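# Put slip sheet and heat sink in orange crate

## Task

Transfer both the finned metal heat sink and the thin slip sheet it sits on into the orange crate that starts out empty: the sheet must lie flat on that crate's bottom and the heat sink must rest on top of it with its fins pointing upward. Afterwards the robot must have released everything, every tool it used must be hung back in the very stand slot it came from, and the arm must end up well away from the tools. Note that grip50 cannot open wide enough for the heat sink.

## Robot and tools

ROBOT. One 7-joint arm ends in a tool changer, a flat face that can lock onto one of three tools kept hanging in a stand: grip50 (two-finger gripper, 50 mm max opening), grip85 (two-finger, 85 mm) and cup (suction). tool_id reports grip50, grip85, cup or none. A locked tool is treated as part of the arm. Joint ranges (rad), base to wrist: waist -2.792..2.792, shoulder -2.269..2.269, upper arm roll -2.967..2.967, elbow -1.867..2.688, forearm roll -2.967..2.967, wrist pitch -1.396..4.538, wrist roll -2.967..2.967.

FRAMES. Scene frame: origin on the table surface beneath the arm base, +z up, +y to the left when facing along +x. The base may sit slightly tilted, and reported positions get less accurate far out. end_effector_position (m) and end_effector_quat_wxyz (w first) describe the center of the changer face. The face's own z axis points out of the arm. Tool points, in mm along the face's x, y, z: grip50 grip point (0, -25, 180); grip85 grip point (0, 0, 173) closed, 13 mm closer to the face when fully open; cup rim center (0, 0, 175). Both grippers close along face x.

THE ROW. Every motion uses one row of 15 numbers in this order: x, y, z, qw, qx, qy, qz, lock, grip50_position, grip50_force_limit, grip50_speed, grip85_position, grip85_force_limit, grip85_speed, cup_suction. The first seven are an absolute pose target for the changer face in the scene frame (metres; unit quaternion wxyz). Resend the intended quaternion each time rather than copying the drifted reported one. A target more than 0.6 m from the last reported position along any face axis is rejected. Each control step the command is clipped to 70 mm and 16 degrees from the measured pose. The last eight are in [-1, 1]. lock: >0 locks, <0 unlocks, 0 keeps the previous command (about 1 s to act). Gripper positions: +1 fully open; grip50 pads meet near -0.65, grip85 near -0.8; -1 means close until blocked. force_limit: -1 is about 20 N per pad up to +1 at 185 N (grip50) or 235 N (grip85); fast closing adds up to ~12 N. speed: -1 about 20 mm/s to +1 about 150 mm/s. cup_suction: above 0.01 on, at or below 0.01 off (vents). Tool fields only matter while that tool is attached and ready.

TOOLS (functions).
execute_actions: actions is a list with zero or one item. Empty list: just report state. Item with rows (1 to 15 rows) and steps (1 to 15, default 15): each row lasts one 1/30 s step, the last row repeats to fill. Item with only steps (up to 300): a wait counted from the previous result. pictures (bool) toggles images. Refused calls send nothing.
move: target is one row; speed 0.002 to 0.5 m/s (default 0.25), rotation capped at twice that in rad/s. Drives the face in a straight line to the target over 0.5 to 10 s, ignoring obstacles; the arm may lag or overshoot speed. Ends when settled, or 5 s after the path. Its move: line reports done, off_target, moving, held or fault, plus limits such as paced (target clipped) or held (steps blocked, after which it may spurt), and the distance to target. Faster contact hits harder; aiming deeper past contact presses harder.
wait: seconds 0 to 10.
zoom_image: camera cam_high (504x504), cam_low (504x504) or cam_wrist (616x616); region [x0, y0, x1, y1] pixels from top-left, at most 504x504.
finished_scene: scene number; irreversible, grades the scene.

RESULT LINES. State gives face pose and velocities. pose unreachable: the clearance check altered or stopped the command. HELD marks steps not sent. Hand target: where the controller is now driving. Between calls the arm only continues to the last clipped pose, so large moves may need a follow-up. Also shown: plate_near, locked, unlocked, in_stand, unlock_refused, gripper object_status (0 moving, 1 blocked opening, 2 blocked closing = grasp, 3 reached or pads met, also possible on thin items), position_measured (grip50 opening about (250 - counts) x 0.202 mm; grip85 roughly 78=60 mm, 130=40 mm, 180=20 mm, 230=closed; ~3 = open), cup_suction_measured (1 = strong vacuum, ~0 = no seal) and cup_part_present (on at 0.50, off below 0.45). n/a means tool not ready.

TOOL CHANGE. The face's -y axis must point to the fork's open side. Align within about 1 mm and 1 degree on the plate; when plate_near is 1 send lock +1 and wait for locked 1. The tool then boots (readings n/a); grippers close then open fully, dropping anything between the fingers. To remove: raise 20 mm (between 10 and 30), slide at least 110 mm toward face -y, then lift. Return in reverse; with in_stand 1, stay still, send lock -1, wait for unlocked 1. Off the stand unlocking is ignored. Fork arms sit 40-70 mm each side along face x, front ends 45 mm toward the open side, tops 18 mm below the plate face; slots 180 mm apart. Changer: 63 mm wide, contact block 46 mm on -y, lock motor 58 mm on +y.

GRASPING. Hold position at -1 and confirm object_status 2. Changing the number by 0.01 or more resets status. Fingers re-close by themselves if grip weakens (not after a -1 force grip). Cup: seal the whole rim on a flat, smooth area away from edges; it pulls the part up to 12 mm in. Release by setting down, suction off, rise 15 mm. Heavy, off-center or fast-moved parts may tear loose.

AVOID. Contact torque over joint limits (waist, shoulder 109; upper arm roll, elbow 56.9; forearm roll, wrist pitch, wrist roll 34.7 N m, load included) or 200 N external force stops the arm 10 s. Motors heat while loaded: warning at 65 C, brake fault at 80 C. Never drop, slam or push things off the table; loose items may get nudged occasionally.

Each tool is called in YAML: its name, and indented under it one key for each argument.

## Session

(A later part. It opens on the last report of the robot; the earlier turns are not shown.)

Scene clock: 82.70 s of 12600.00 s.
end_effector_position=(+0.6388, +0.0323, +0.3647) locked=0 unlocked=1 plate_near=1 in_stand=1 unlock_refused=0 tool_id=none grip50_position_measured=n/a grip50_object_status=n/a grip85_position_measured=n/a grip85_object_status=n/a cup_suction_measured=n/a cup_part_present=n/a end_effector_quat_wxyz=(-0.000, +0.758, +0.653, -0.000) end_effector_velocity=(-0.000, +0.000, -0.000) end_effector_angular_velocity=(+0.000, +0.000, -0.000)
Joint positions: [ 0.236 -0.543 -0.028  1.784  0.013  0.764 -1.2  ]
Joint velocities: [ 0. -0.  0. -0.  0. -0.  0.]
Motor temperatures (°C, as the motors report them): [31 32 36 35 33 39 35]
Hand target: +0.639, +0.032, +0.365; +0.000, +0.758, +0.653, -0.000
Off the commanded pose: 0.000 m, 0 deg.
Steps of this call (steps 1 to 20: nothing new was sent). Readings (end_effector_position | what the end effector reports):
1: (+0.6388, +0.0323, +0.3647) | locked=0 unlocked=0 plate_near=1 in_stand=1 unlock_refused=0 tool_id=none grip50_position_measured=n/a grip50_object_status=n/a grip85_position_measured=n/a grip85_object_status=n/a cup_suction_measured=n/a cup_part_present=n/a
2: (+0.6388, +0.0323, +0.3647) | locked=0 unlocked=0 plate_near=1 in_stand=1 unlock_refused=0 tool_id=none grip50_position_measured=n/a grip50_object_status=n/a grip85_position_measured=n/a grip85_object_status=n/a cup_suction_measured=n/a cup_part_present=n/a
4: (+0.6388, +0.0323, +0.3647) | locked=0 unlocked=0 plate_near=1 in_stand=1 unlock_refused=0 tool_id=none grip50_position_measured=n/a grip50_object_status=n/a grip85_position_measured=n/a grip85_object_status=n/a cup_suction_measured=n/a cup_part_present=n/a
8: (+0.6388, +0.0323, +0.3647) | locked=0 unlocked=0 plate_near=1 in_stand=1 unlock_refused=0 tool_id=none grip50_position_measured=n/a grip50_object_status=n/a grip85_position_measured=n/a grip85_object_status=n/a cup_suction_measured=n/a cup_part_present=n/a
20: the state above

move:
  target: [0.6388,0.0323,0.40,0,0.7576,0.6528,0,0,0,0,0,1,-0.4,0,0]
  speed: 0.1

move:
  target: [0.612,-0.1457,0.40,0,0.7576,0.6528,0,0,0,0,0,1,-0.4,0,0]
  speed: 0.2

move:
  target: [0.612,-0.1457,0.378,0,0.7576,0.6528,0,0,0,0,0,1,-0.4,0,0]
  speed: 0.05

zoom_image:
  camera: "cam_wrist"
  region: [188, 260, 428, 440]

Scene clock: 84.10 s of 12600.00 s.
end_effector_position=(+0.6387, +0.0322, +0.4002) locked=0 unlocked=1 plate_near=0 in_stand=0 unlock_refused=0 tool_id=none grip50_position_measured=n/a grip50_object_status=n/a grip85_position_measured=n/a grip85_object_status=n/a cup_suction_measured=n/a cup_part_present=n/a end_effector_quat_wxyz=(+0.000, +0.757, +0.653, +0.000) end_effector_velocity=(+0.000, +0.000, +0.000) end_effector_angular_velocity=(-0.000, -0.000, +0.000)
Joint positions: [ 0.236 -0.486 -0.027  1.764  0.01   0.688 -1.198]
Joint velocities: [ 0. -0. -0. -0. -0.  0.  0.]
Motor temperatures (°C, as the motors report them): [31 32 36 35 33 39 35]
Hand target: +0.639, +0.032, +0.400; +0.000, +0.758, +0.653, -0.000
Off the commanded pose: 0.000 m, 0 deg.
move: done

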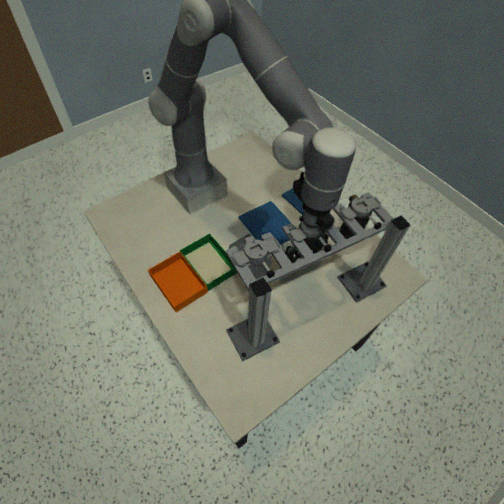

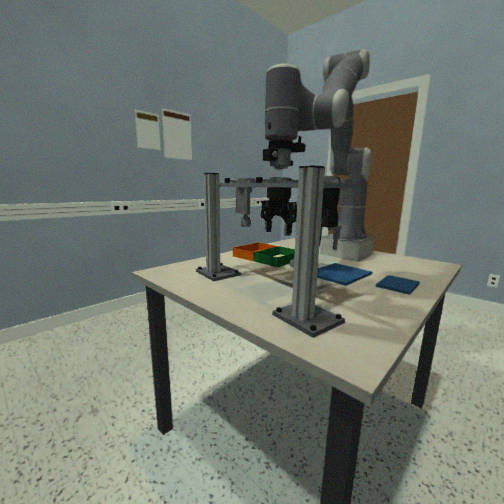

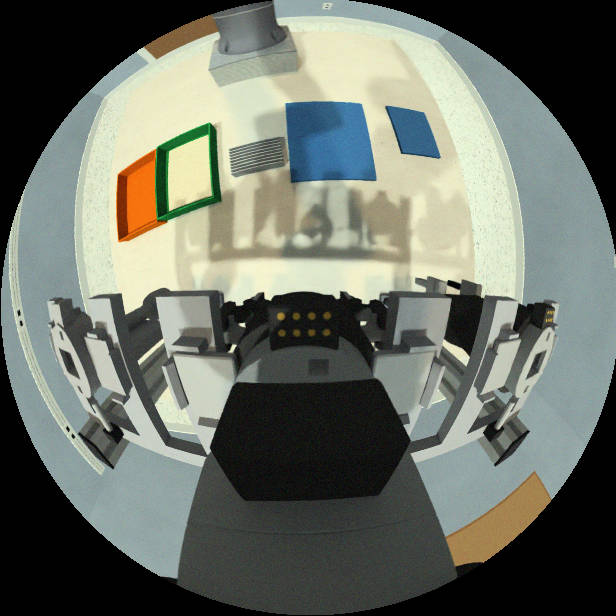

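Scene clock: 85.40 s of 12600.00 s.
end_effector_position=(+0.6126, -0.1461, +0.3999) locked=0 unlocked=1 plate_near=0 in_stand=0 unlock_refused=0 tool_id=none grip50_position_measured=n/a grip50_object_status=n/a grip85_position_measured=n/a grip85_object_status=n/a cup_suction_measured=n/a cup_part_present=n/a end_effector_quat_wxyz=(+0.001, +0.758, +0.653, -0.000) end_effector_velocity=(-0.000, +0.000, -0.000) end_effector_angular_velocity=(-0.000, +0.001, +0.001)
Joint positions: [ 0.005 -0.462 -0.087  1.801  0.045  0.701 -1.505]
Joint velocities: [ 0. -0. -0.  0. -0. -0. -0.]
Motor temperatures (°C, as the motors report them): [31 32 36 35 33 39 35]
Hand target: +0.613, -0.146, +0.400; +0.001, +0.758, +0.653, -0.000
Off the commanded pose: 0.001 m, 0 deg.
move: done

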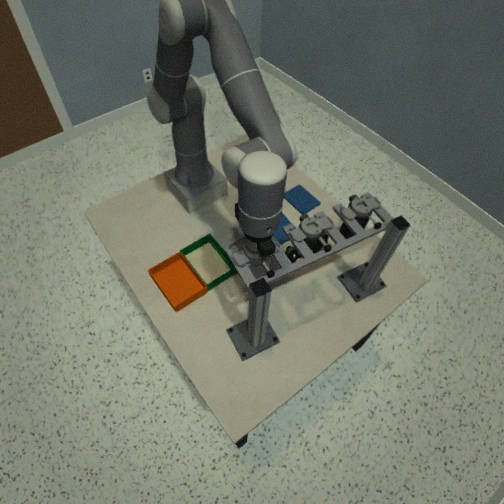

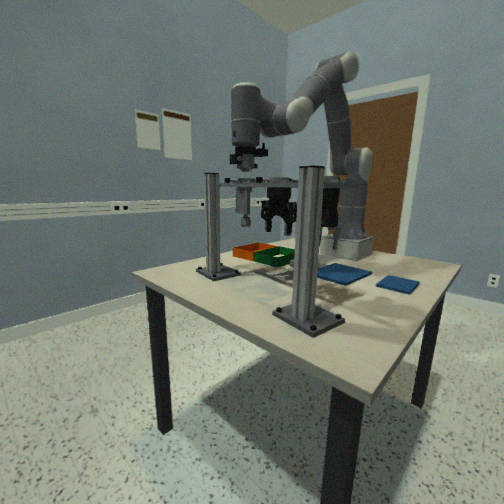

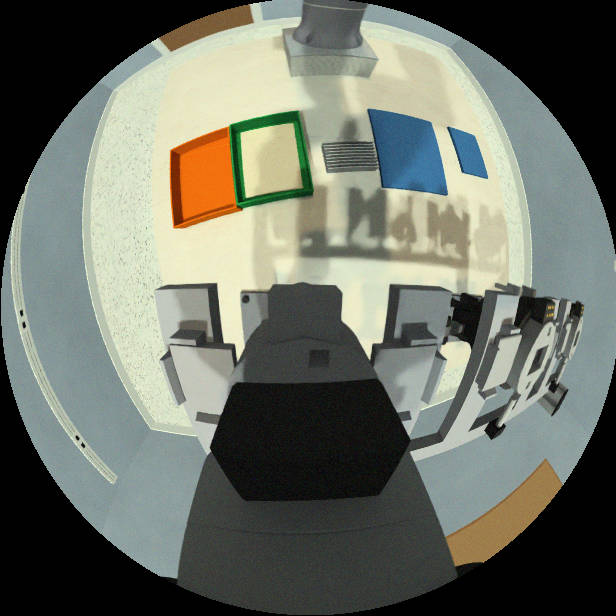

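Scene clock: 86.10 s of 12600.00 s.
end_effector_position=(+0.6120, -0.1458, +0.3778) locked=0 unlocked=1 plate_near=0 in_stand=0 unlock_refused=0 tool_id=none grip50_position_measured=n/a grip50_object_status=n/a grip85_position_measured=n/a grip85_object_status=n/a cup_suction_measured=n/a cup_part_present=n/a end_effector_quat_wxyz=(-0.000, +0.758, +0.653, -0.000) end_effector_velocity=(-0.000, -0.000, +0.000) end_effector_angular_velocity=(+0.000, -0.000, -0.001)
Joint positions: [ 0.005 -0.497 -0.086  1.815  0.052  0.748 -1.509]
Joint velocities: [-0.     0.001  0.     0.     0.    -0.     0.001]
Motor temperatures (°C, as the motors report them): [31 32 36 35 33 39 35]
Hand target: +0.612, -0.146, +0.378; -0.000, +0.758, +0.653, -0.000
Off the commanded pose: 0.000 m, 0 deg.
move: done

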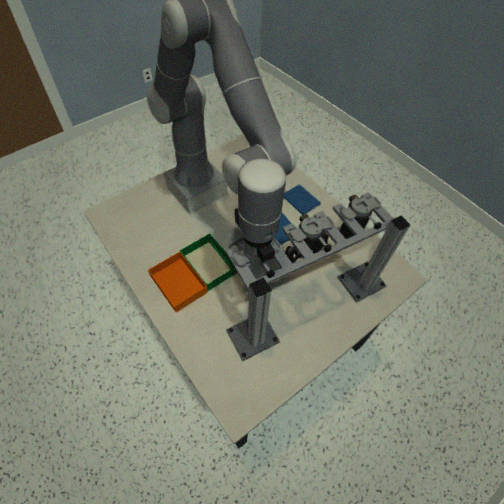

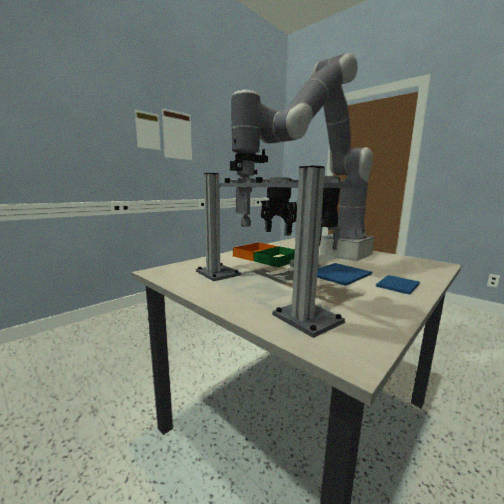

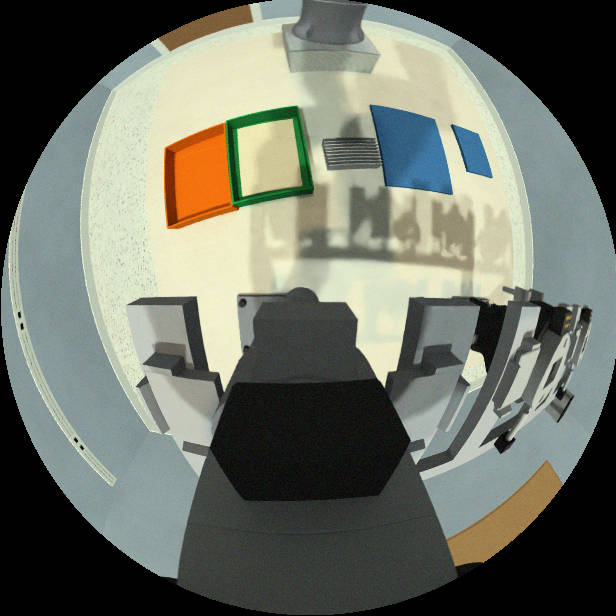

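Region (188, 260, 428, 440) of cam_wrist's 616x616 image, scaled by 2.100, with more detail than that image has; it fills the top 378 rows of this view, and the rest is white.

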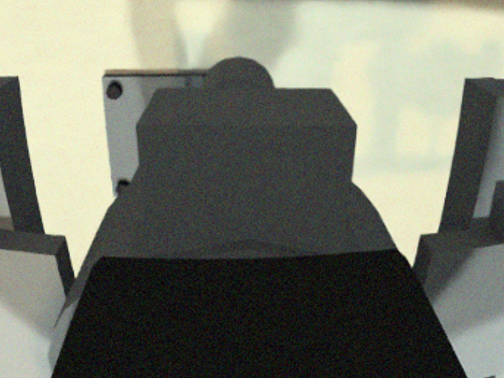

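move:
  target: [0.6097,-0.1454,0.377,0,0.7576,0.6528,0,0,0,0,0,1,-0.4,0,0]
  speed: 0.02

move:
  target: [0.6097,-0.1454,0.3645,0,0.7576,0.6528,0,0,0,0,0,1,-0.4,0,0]
  speed: 0.006

Scene clock: 87.67 s of 12600.00 s.
end_effector_position=(+0.6097, -0.1455, +0.3770) locked=0 unlocked=1 plate_near=0 in_stand=0 unlock_refused=0 tool_id=none grip50_position_measured=n/a grip50_object_status=n/a grip85_position_measured=n/a grip85_object_status=n/a cup_suction_measured=n/a cup_part_present=n/a end_effector_quat_wxyz=(-0.000, +0.758, +0.653, -0.000) end_effector_velocity=(+0.000, -0.000, -0.000) end_effector_angular_velocity=(-0.000, -0.000, -0.000)
Joint positions: [ 0.005 -0.494 -0.086  1.823  0.052  0.753 -1.509]
Joint velocities: [ 0. -0. -0. -0. -0.  0.  0.]
Motor temperatures (°C, as the motors report them): [31 32 36 35 33 39 35]
Hand target: +0.610, -0.145, +0.377; +0.000, +0.758, +0.653, -0.000
Off the commanded pose: 0.000 m, 0 deg.
move: done

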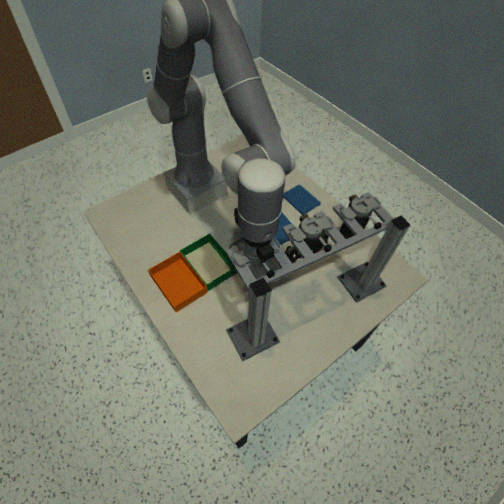

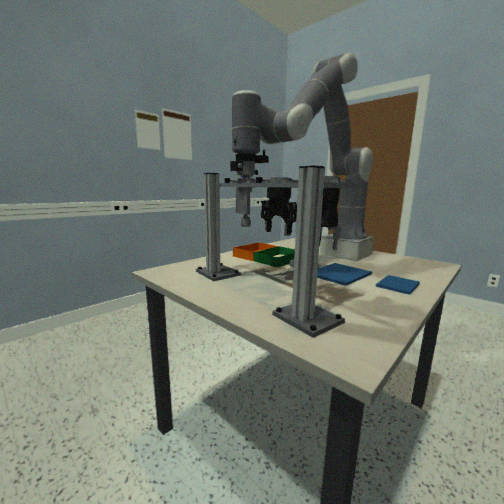

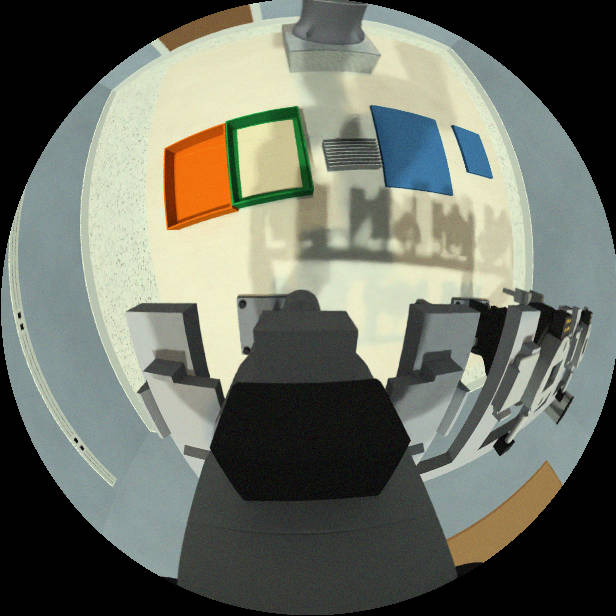

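Scene clock: 89.97 s of 12600.00 s.
end_effector_position=(+0.6098, -0.1456, +0.3648) locked=0 unlocked=1 plate_near=1 in_stand=1 unlock_refused=0 tool_id=none grip50_position_measured=n/a grip50_object_status=n/a grip85_position_measured=n/a grip85_object_status=n/a cup_suction_measured=n/a cup_part_present=n/a end_effector_quat_wxyz=(+0.000, +0.758, +0.653, +0.000) end_effector_velocity=(+0.000, +0.000, +0.000) end_effector_angular_velocity=(-0.000, -0.000, +0.001)
Joint positions: [ 0.005 -0.515 -0.086  1.829  0.056  0.78  -1.511]
Joint velocities: [ 0.     0.     0.    -0.    -0.    -0.    -0.001]
Motor temperatures (°C, as the motors report them): [31 32 36 35 33 39 35]
Hand target: +0.610, -0.145, +0.364; -0.000, +0.758, +0.653, +0.000
Off the commanded pose: 0.000 m, 0 deg.
move: done

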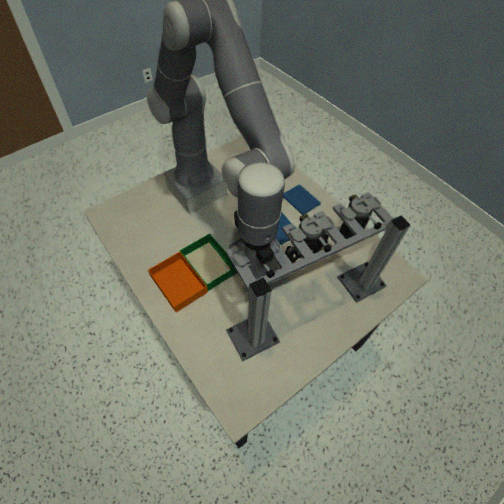

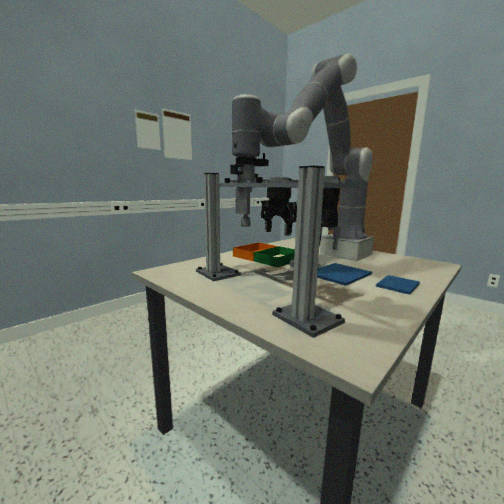

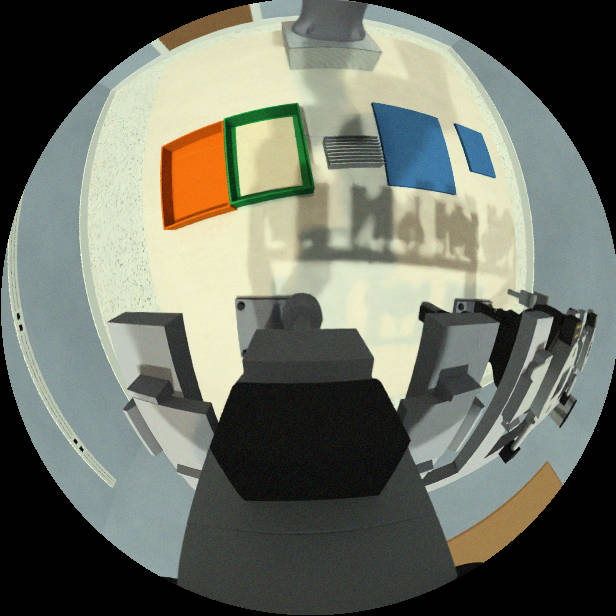

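Nice. Lock.

execute_actions:
  actions:
    - {"rows":[[0.6098,-0.1455,0.3646,0,0.7576,0.6528,0,1,0,0,0,1,-0.4,0,0]],"steps":15}
  pictures: false

execute_actions:
  actions:
    - {"steps":22}
  pictures: false

Scene clock: 90.90 s of 12600.00 s.
end_effector_position=(+0.6097, -0.1457, +0.3648) locked=0 unlocked=0 plate_near=1 in_stand=1 unlock_refused=0 tool_id=none grip50_position_measured=n/a grip50_object_status=n/a grip85_position_measured=n/a grip85_object_status=n/a cup_suction_measured=n/a cup_part_present=n/a end_effector_quat_wxyz=(+0.000, +0.758, +0.653, +0.000) end_effector_velocity=(-0.000, +0.000, -0.001) end_effector_angular_velocity=(+0.002, +0.001, -0.001)
Joint positions: [ 0.005 -0.515 -0.086  1.828  0.056  0.78  -1.511]
Joint velocities: [ 0.    -0.001  0.     0.     0.003 -0.    -0.   ]
Motor temperatures (°C, as the motors report them): [31 32 36 36 33 39 35]
Hand target: +0.610, -0.145, +0.365; -0.000, +0.758, +0.653, -0.000
Off the commanded pose: 0.000 m, 0 deg.
Steps of this call (steps 1 to 13: nothing new was sent; steps 14 to 28: all 15 steps of this action). Readings (end_effector_position | what the end effector reports):
14: (+0.6098, -0.1457, +0.3648) | locked=0 unlocked=0 plate_near=1 in_stand=1 unlock_refused=0 tool_id=none grip50_position_measured=n/a grip50_object_status=n/a grip85_position_measured=n/a grip85_object_status=n/a cup_suction_measured=n/a cup_part_present=n/a
15: (+0.6098, -0.1457, +0.3648) | locked=0 unlocked=0 plate_near=1 in_stand=1 unlock_refused=0 tool_id=none grip50_position_measured=n/a grip50_object_status=n/a grip85_position_measured=n/a grip85_object_status=n/a cup_suction_measured=n/a cup_part_present=n/a
17: (+0.6098, -0.1457, +0.3648) | locked=0 unlocked=0 plate_near=1 in_stand=1 unlock_refused=0 tool_id=none grip50_position_measured=n/a grip50_object_status=n/a grip85_position_measured=n/a grip85_object_status=n/a cup_suction_measured=n/a cup_part_present=n/a
21: (+0.6098, -0.1457, +0.3648) | locked=0 unlocked=0 plate_near=1 in_stand=1 unlock_refused=0 tool_id=none grip50_position_measured=n/a grip50_object_status=n/a grip85_position_measured=n/a grip85_object_status=n/a cup_suction_measured=n/a cup_part_present=n/a
28: the state above

Scene clock: 91.63 s of 12600.00 s.
end_effector_position=(+0.6095, -0.1457, +0.3646) locked=1 unlocked=0 plate_near=1 in_stand=1 unlock_refused=0 tool_id=cup grip50_position_measured=n/a grip50_object_status=n/a grip85_position_measured=n/a grip85_object_status=n/a cup_suction_measured=n/a cup_part_present=n/a end_effector_quat_wxyz=(-0.000, +0.758, +0.652, +0.000) end_effector_velocity=(+0.000, -0.000, +0.000) end_effector_angular_velocity=(+0.000, -0.001, -0.001)
Joint positions: [ 0.005 -0.515 -0.086  1.829  0.057  0.779 -1.511]
Joint velocities: [-0.     0.    -0.    -0.     0.     0.001  0.   ]
Motor temperatures (°C, as the motors report them): [31 32 36 36 33 39 35]
Hand target: +0.610, -0.145, +0.365; -0.000, +0.758, +0.653, -0.000
Off the commanded pose: 0.000 m, 0 deg.
Steps of this call (steps 1 to 22: nothing new was sent). Readings (end_effector_position | what the end effector reports):
1: (+0.6097, -0.1457, +0.3647) | locked=0 unlocked=0 plate_near=1 in_stand=1 unlock_refused=0 tool_id=none grip50_position_measured=n/a grip50_object_status=n/a grip85_position_measured=n/a grip85_object_status=n/a cup_suction_measured=n/a cup_part_present=n/a
2: (+0.6097, -0.1457, +0.3647) | locked=0 unlocked=0 plate_near=1 in_stand=1 unlock_refused=0 tool_id=none grip50_position_measured=n/a grip50_object_status=n/a grip85_position_measured=n/a grip85_object_status=n/a cup_suction_measured=n/a cup_part_present=n/a
4: (+0.6096, -0.1457, +0.3646) | locked=0 unlocked=0 plate_near=1 in_stand=1 unlock_refused=0 tool_id=none grip50_position_measured=n/a grip50_object_status=n/a grip85_position_measured=n/a grip85_object_status=n/a cup_suction_measured=n/a cup_part_present=n/a
8: (+0.6095, -0.1457, +0.3645) | locked=0 unlocked=0 plate_near=1 in_stand=1 unlock_refused=0 tool_id=none grip50_position_measured=n/a grip50_object_status=n/a grip85_position_measured=n/a grip85_object_status=n/a cup_suction_measured=n/a cup_part_present=n/a
22: the state above

move:
  target: [0.6096,-0.1457,0.385,0,0.7576,0.6528,0,0,0,0,0,1,-0.4,0,0]
  speed: 0.08

move:
  target: [0.486,-0.1271,0.385,0,0.7576,0.6528,0,0,0,0,0,1,-0.4,0,0]
  speed: 0.15

move:
  target: [0.37,-0.33,0.30,0,1,0,0,0,0,0,0,1,-0.4,0,0]

zoom_image:
  camera: "cam_wrist"
  region: [170, 70, 450, 330]

Scene clock: 93.57 s of 12600.00 s.
end_effector_position=(+0.6096, -0.1456, +0.3852) locked=1 unlocked=0 plate_near=1 in_stand=0 unlock_refused=0 tool_id=cup grip50_position_measured=n/a grip50_object_status=n/a grip85_position_measured=n/a grip85_object_status=n/a cup_suction_measured=0.01 cup_part_present=0 end_effector_quat_wxyz=(+0.000, +0.757, +0.653, +0.000) end_effector_velocity=(+0.000, +0.000, -0.000) end_effector_angular_velocity=(+0.000, -0.000, -0.000)
Joint positions: [ 0.005 -0.48  -0.086  1.819  0.05   0.736 -1.508]
Joint velocities: [-0. -0.  0. -0.  0.  0.  0.]
Motor temperatures (°C, as the motors report them): [31 32 36 36 33 39 35]
Hand target: +0.610, -0.146, +0.385; +0.000, +0.758, +0.653, -0.000
Off the commanded pose: 0.000 m, 0 deg.
move: done

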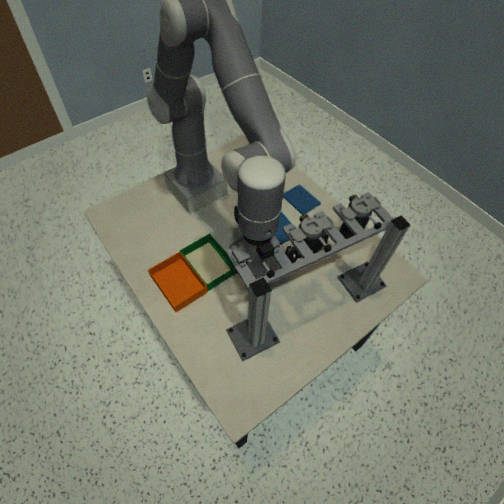

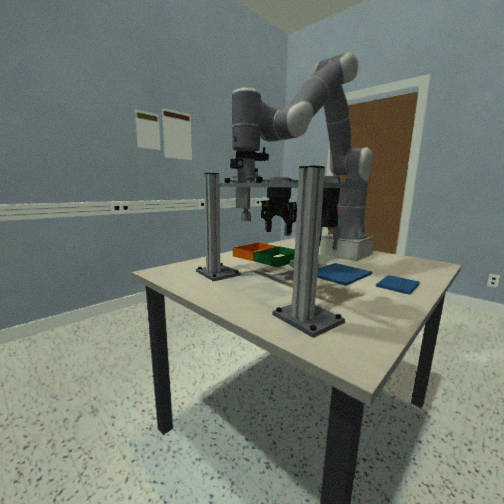

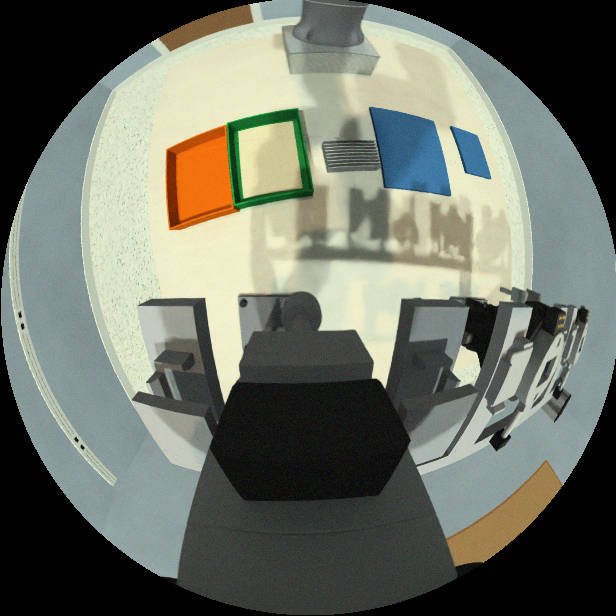

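Scene clock: 94.70 s of 12600.00 s.
end_effector_position=(+0.4859, -0.1275, +0.3846) locked=1 unlocked=0 plate_near=1 in_stand=0 unlock_refused=0 tool_id=cup grip50_position_measured=n/a grip50_object_status=n/a grip85_position_measured=n/a grip85_object_status=n/a cup_suction_measured=0.01 cup_part_present=0 end_effector_quat_wxyz=(+0.000, +0.758, +0.653, -0.000) end_effector_velocity=(+0.000, -0.000, -0.000) end_effector_angular_velocity=(+0.000, -0.000, -0.000)
Joint positions: [ 0.02  -0.232 -0.068  2.214  0.02   0.883 -1.464]
Joint velocities: [-0.    -0.001  0.    -0.     0.     0.001 -0.   ]
Motor temperatures (°C, as the motors report them): [31 32 36 36 33 39 35]
Hand target: +0.486, -0.127, +0.385; +0.000, +0.758, +0.653, -0.000
Off the commanded pose: 0.001 m, 0 deg.
move: done

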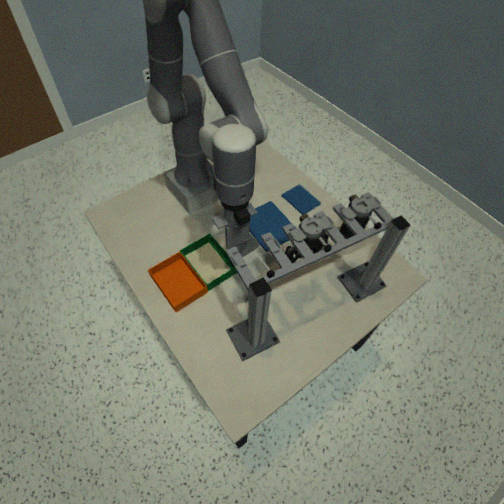

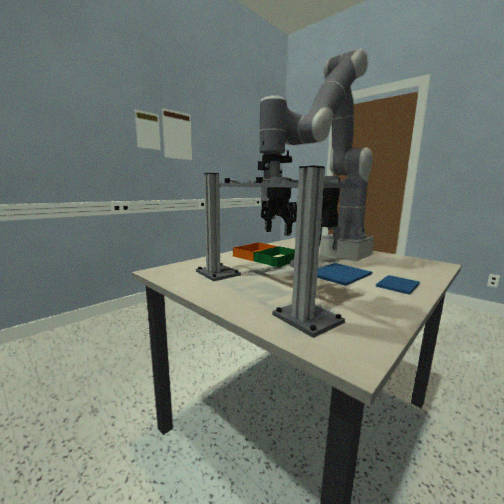

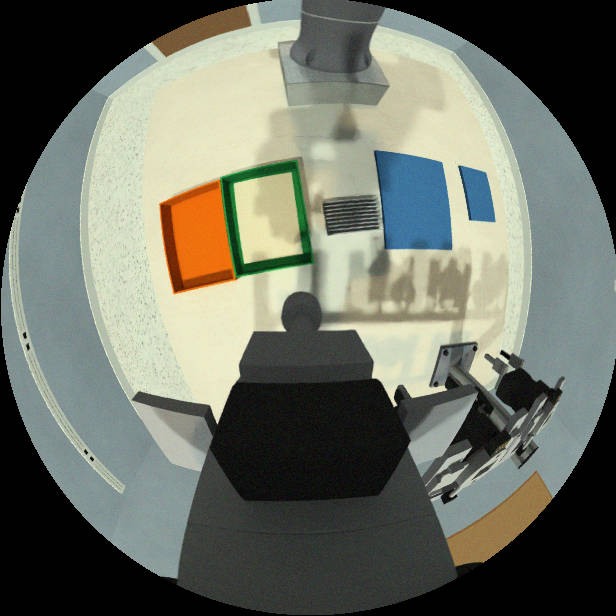

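Scene clock: 97.87 s of 12600.00 s.
end_effector_position=(+0.3707, -0.3311, +0.2993) locked=1 unlocked=0 plate_near=1 in_stand=0 unlock_refused=0 tool_id=cup grip50_position_measured=n/a grip50_object_status=n/a grip85_position_measured=n/a grip85_object_status=n/a cup_suction_measured=0.01 cup_part_present=0 end_effector_quat_wxyz=(+0.002, +1.000, -0.000, -0.000) end_effector_velocity=(+0.001, +0.000, +0.000) end_effector_angular_velocity=(-0.000, -0.001, +0.002)
Joint positions: [-0.159 -0.45  -0.349  2.234  0.316  1.079 -0.735]
Joint velocities: [ 0.001 -0.     0.    -0.     0.     0.001 -0.001]
Motor temperatures (°C, as the motors report them): [31 32 36 36 33 39 35]
Hand target: +0.371, -0.331, +0.299; +0.002, +1.000, -0.000, -0.000
Off the commanded pose: 0.001 m, 0 deg.
move: done

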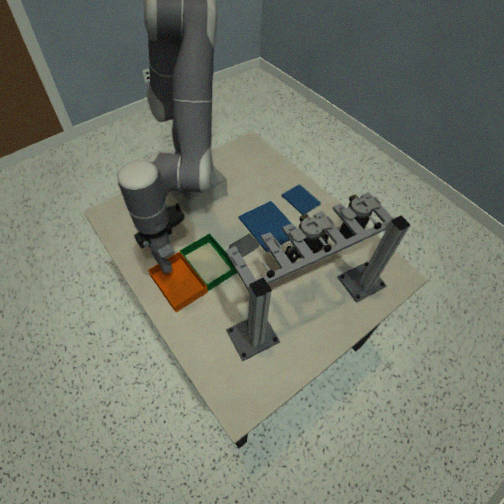

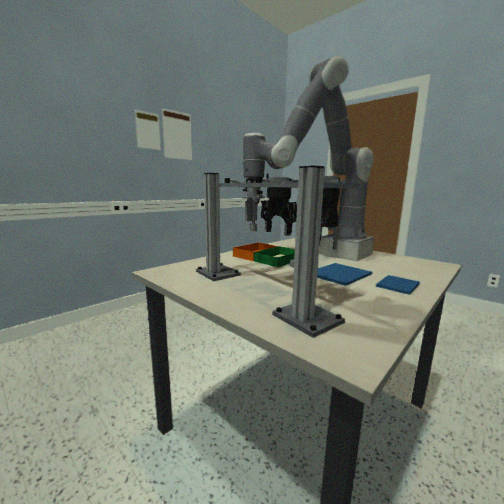

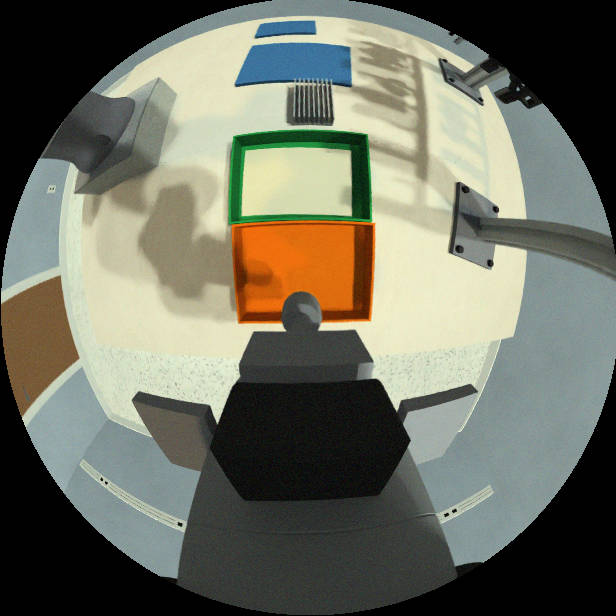

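Region (170, 70, 450, 330) of cam_wrist's 616x616 image, scaled by 1.800, with more detail than that image has; it fills the top 468 rows of this view, and the rest is white.

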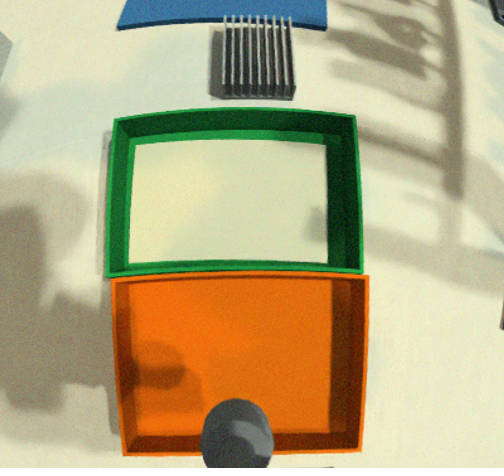

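move:
  target: [0.363,-0.185,0.26,0,1,0,0,0,0,0,0,1,-0.4,0,0]

move:
  target: [0.363,-0.185,0.186,0,1,0,0,0,0,0,0,1,-0.4,0,1]
  speed: 0.1

move:
  target: [0.363,-0.185,0.178,0,1,0,0,0,0,0,0,1,-0.4,0,1]
  speed: 0.008

Scene clock: 100.63 s of 12600.00 s.
end_effector_position=(+0.3626, -0.1844, +0.2596) locked=1 unlocked=0 plate_near=1 in_stand=0 unlock_refused=0 tool_id=cup grip50_position_measured=n/a grip50_object_status=n/a grip85_position_measured=n/a grip85_object_status=n/a cup_suction_measured=0.01 cup_part_present=0 end_effector_quat_wxyz=(-0.001, +1.000, -0.000, -0.000) end_effector_velocity=(-0.000, -0.001, +0.000) end_effector_angular_velocity=(+0.000, -0.001, -0.002)
Joint positions: [ 0.099 -0.466 -0.234  2.447  0.429  1.318 -0.507]
Joint velocities: [-0.002  0.001  0.     0.     0.     0.     0.   ]
Motor temperatures (°C, as the motors report them): [31 32 36 36 33 39 35]
Hand target: +0.363, -0.185, +0.260; -0.001, +1.000, -0.000, -0.000
Off the commanded pose: 0.001 m, 0 deg.
move: done

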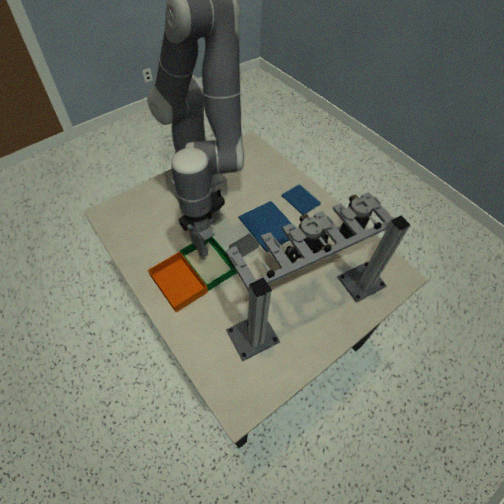

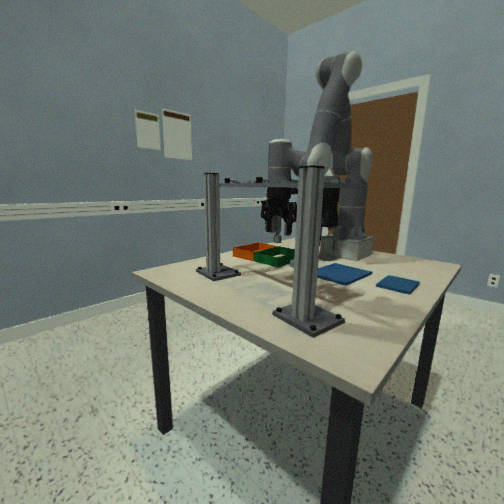

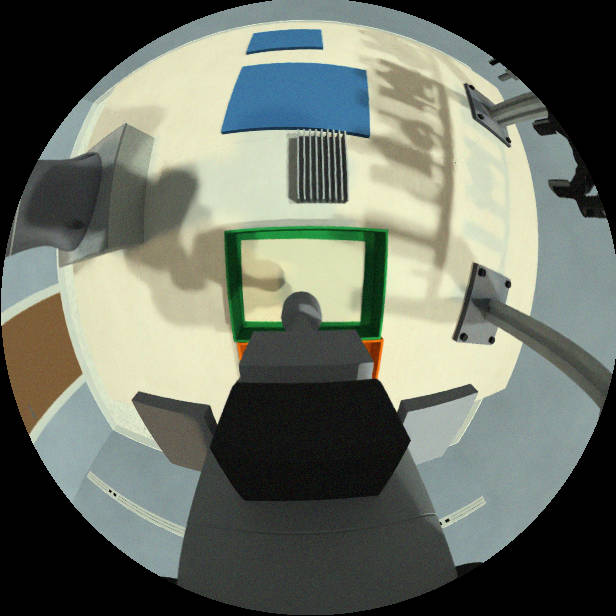

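Scene clock: 101.67 s of 12600.00 s.
end_effector_position=(+0.3632, -0.1850, +0.1859) locked=1 unlocked=0 plate_near=1 in_stand=0 unlock_refused=0 tool_id=cup grip50_position_measured=n/a grip50_object_status=n/a grip85_position_measured=n/a grip85_object_status=n/a cup_suction_measured=0.01 cup_part_present=0 end_effector_quat_wxyz=(+0.000, +1.000, -0.000, -0.000) end_effector_velocity=(+0.000, +0.000, +0.001) end_effector_angular_velocity=(+0.000, -0.001, +0.001)
Joint positions: [-0.03  -0.728 -0.072  2.333  0.555  1.485 -0.618]
Joint velocities: [ 0.001  0.002 -0.     0.     0.    -0.001 -0.   ]
Motor temperatures (°C, as the motors report them): [31 32 36 36 33 39 35]
Hand target: +0.363, -0.185, +0.186; +0.000, +1.000, -0.000, -0.000
Off the commanded pose: 0.000 m, 0 deg.
move: done

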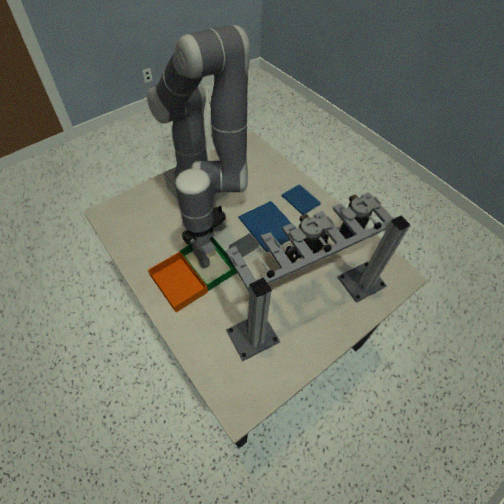

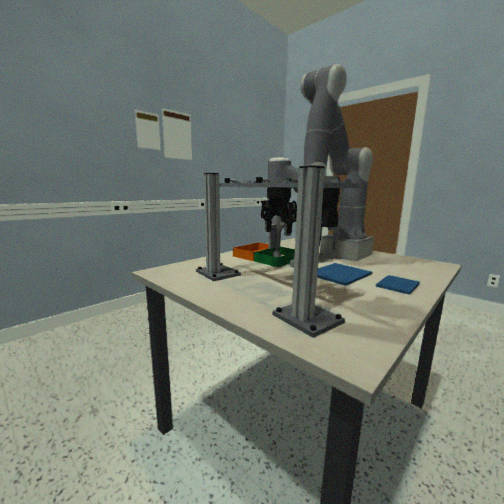

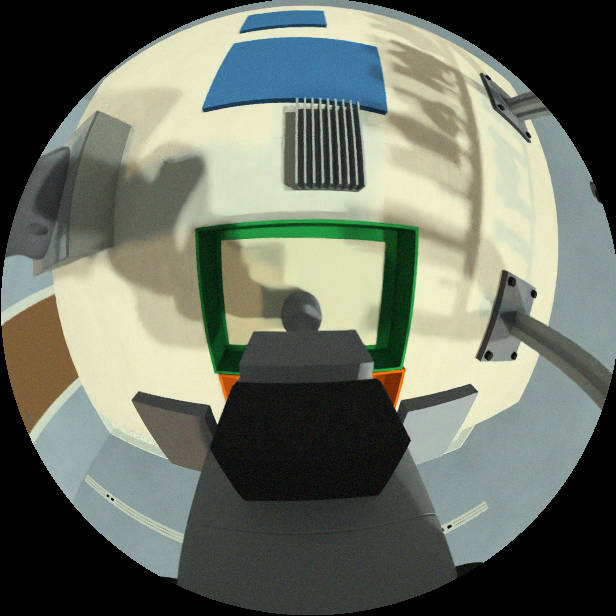

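Scene clock: 102.87 s of 12600.00 s.
end_effector_position=(+0.3629, -0.1851, +0.1780) locked=1 unlocked=0 plate_near=1 in_stand=0 unlock_refused=0 tool_id=cup grip50_position_measured=n/a grip50_object_status=n/a grip85_position_measured=n/a grip85_object_status=n/a cup_suction_measured=1.00 cup_part_present=1 end_effector_quat_wxyz=(+0.000, +1.000, -0.000, -0.000) end_effector_velocity=(+0.000, -0.000, +0.000) end_effector_angular_velocity=(-0.000, -0.000, +0.000)
Joint positions: [-0.044 -0.754 -0.057  2.321  0.56   1.502 -0.625]
Joint velocities: [-0.     0.     0.     0.    -0.     0.001 -0.   ]
Motor temperatures (°C, as the motors report them): [31 32 36 36 33 39 35]
Hand target: +0.363, -0.185, +0.178; +0.000, +1.000, -0.000, -0.000
Off the commanded pose: 0.000 m, 0 deg.
move: done

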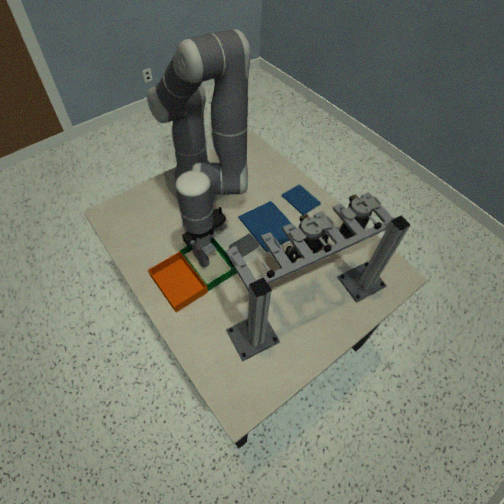

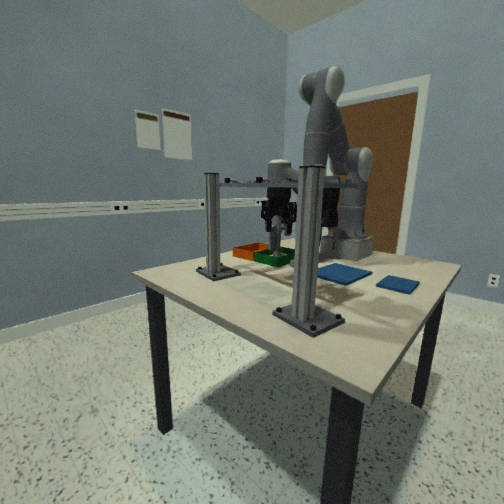

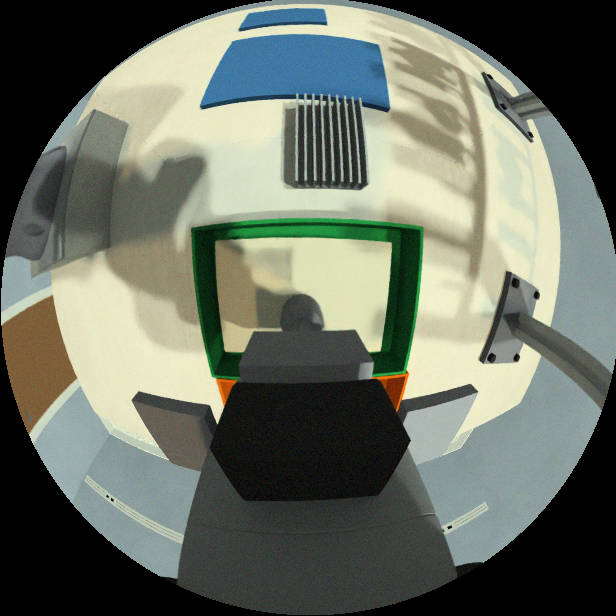

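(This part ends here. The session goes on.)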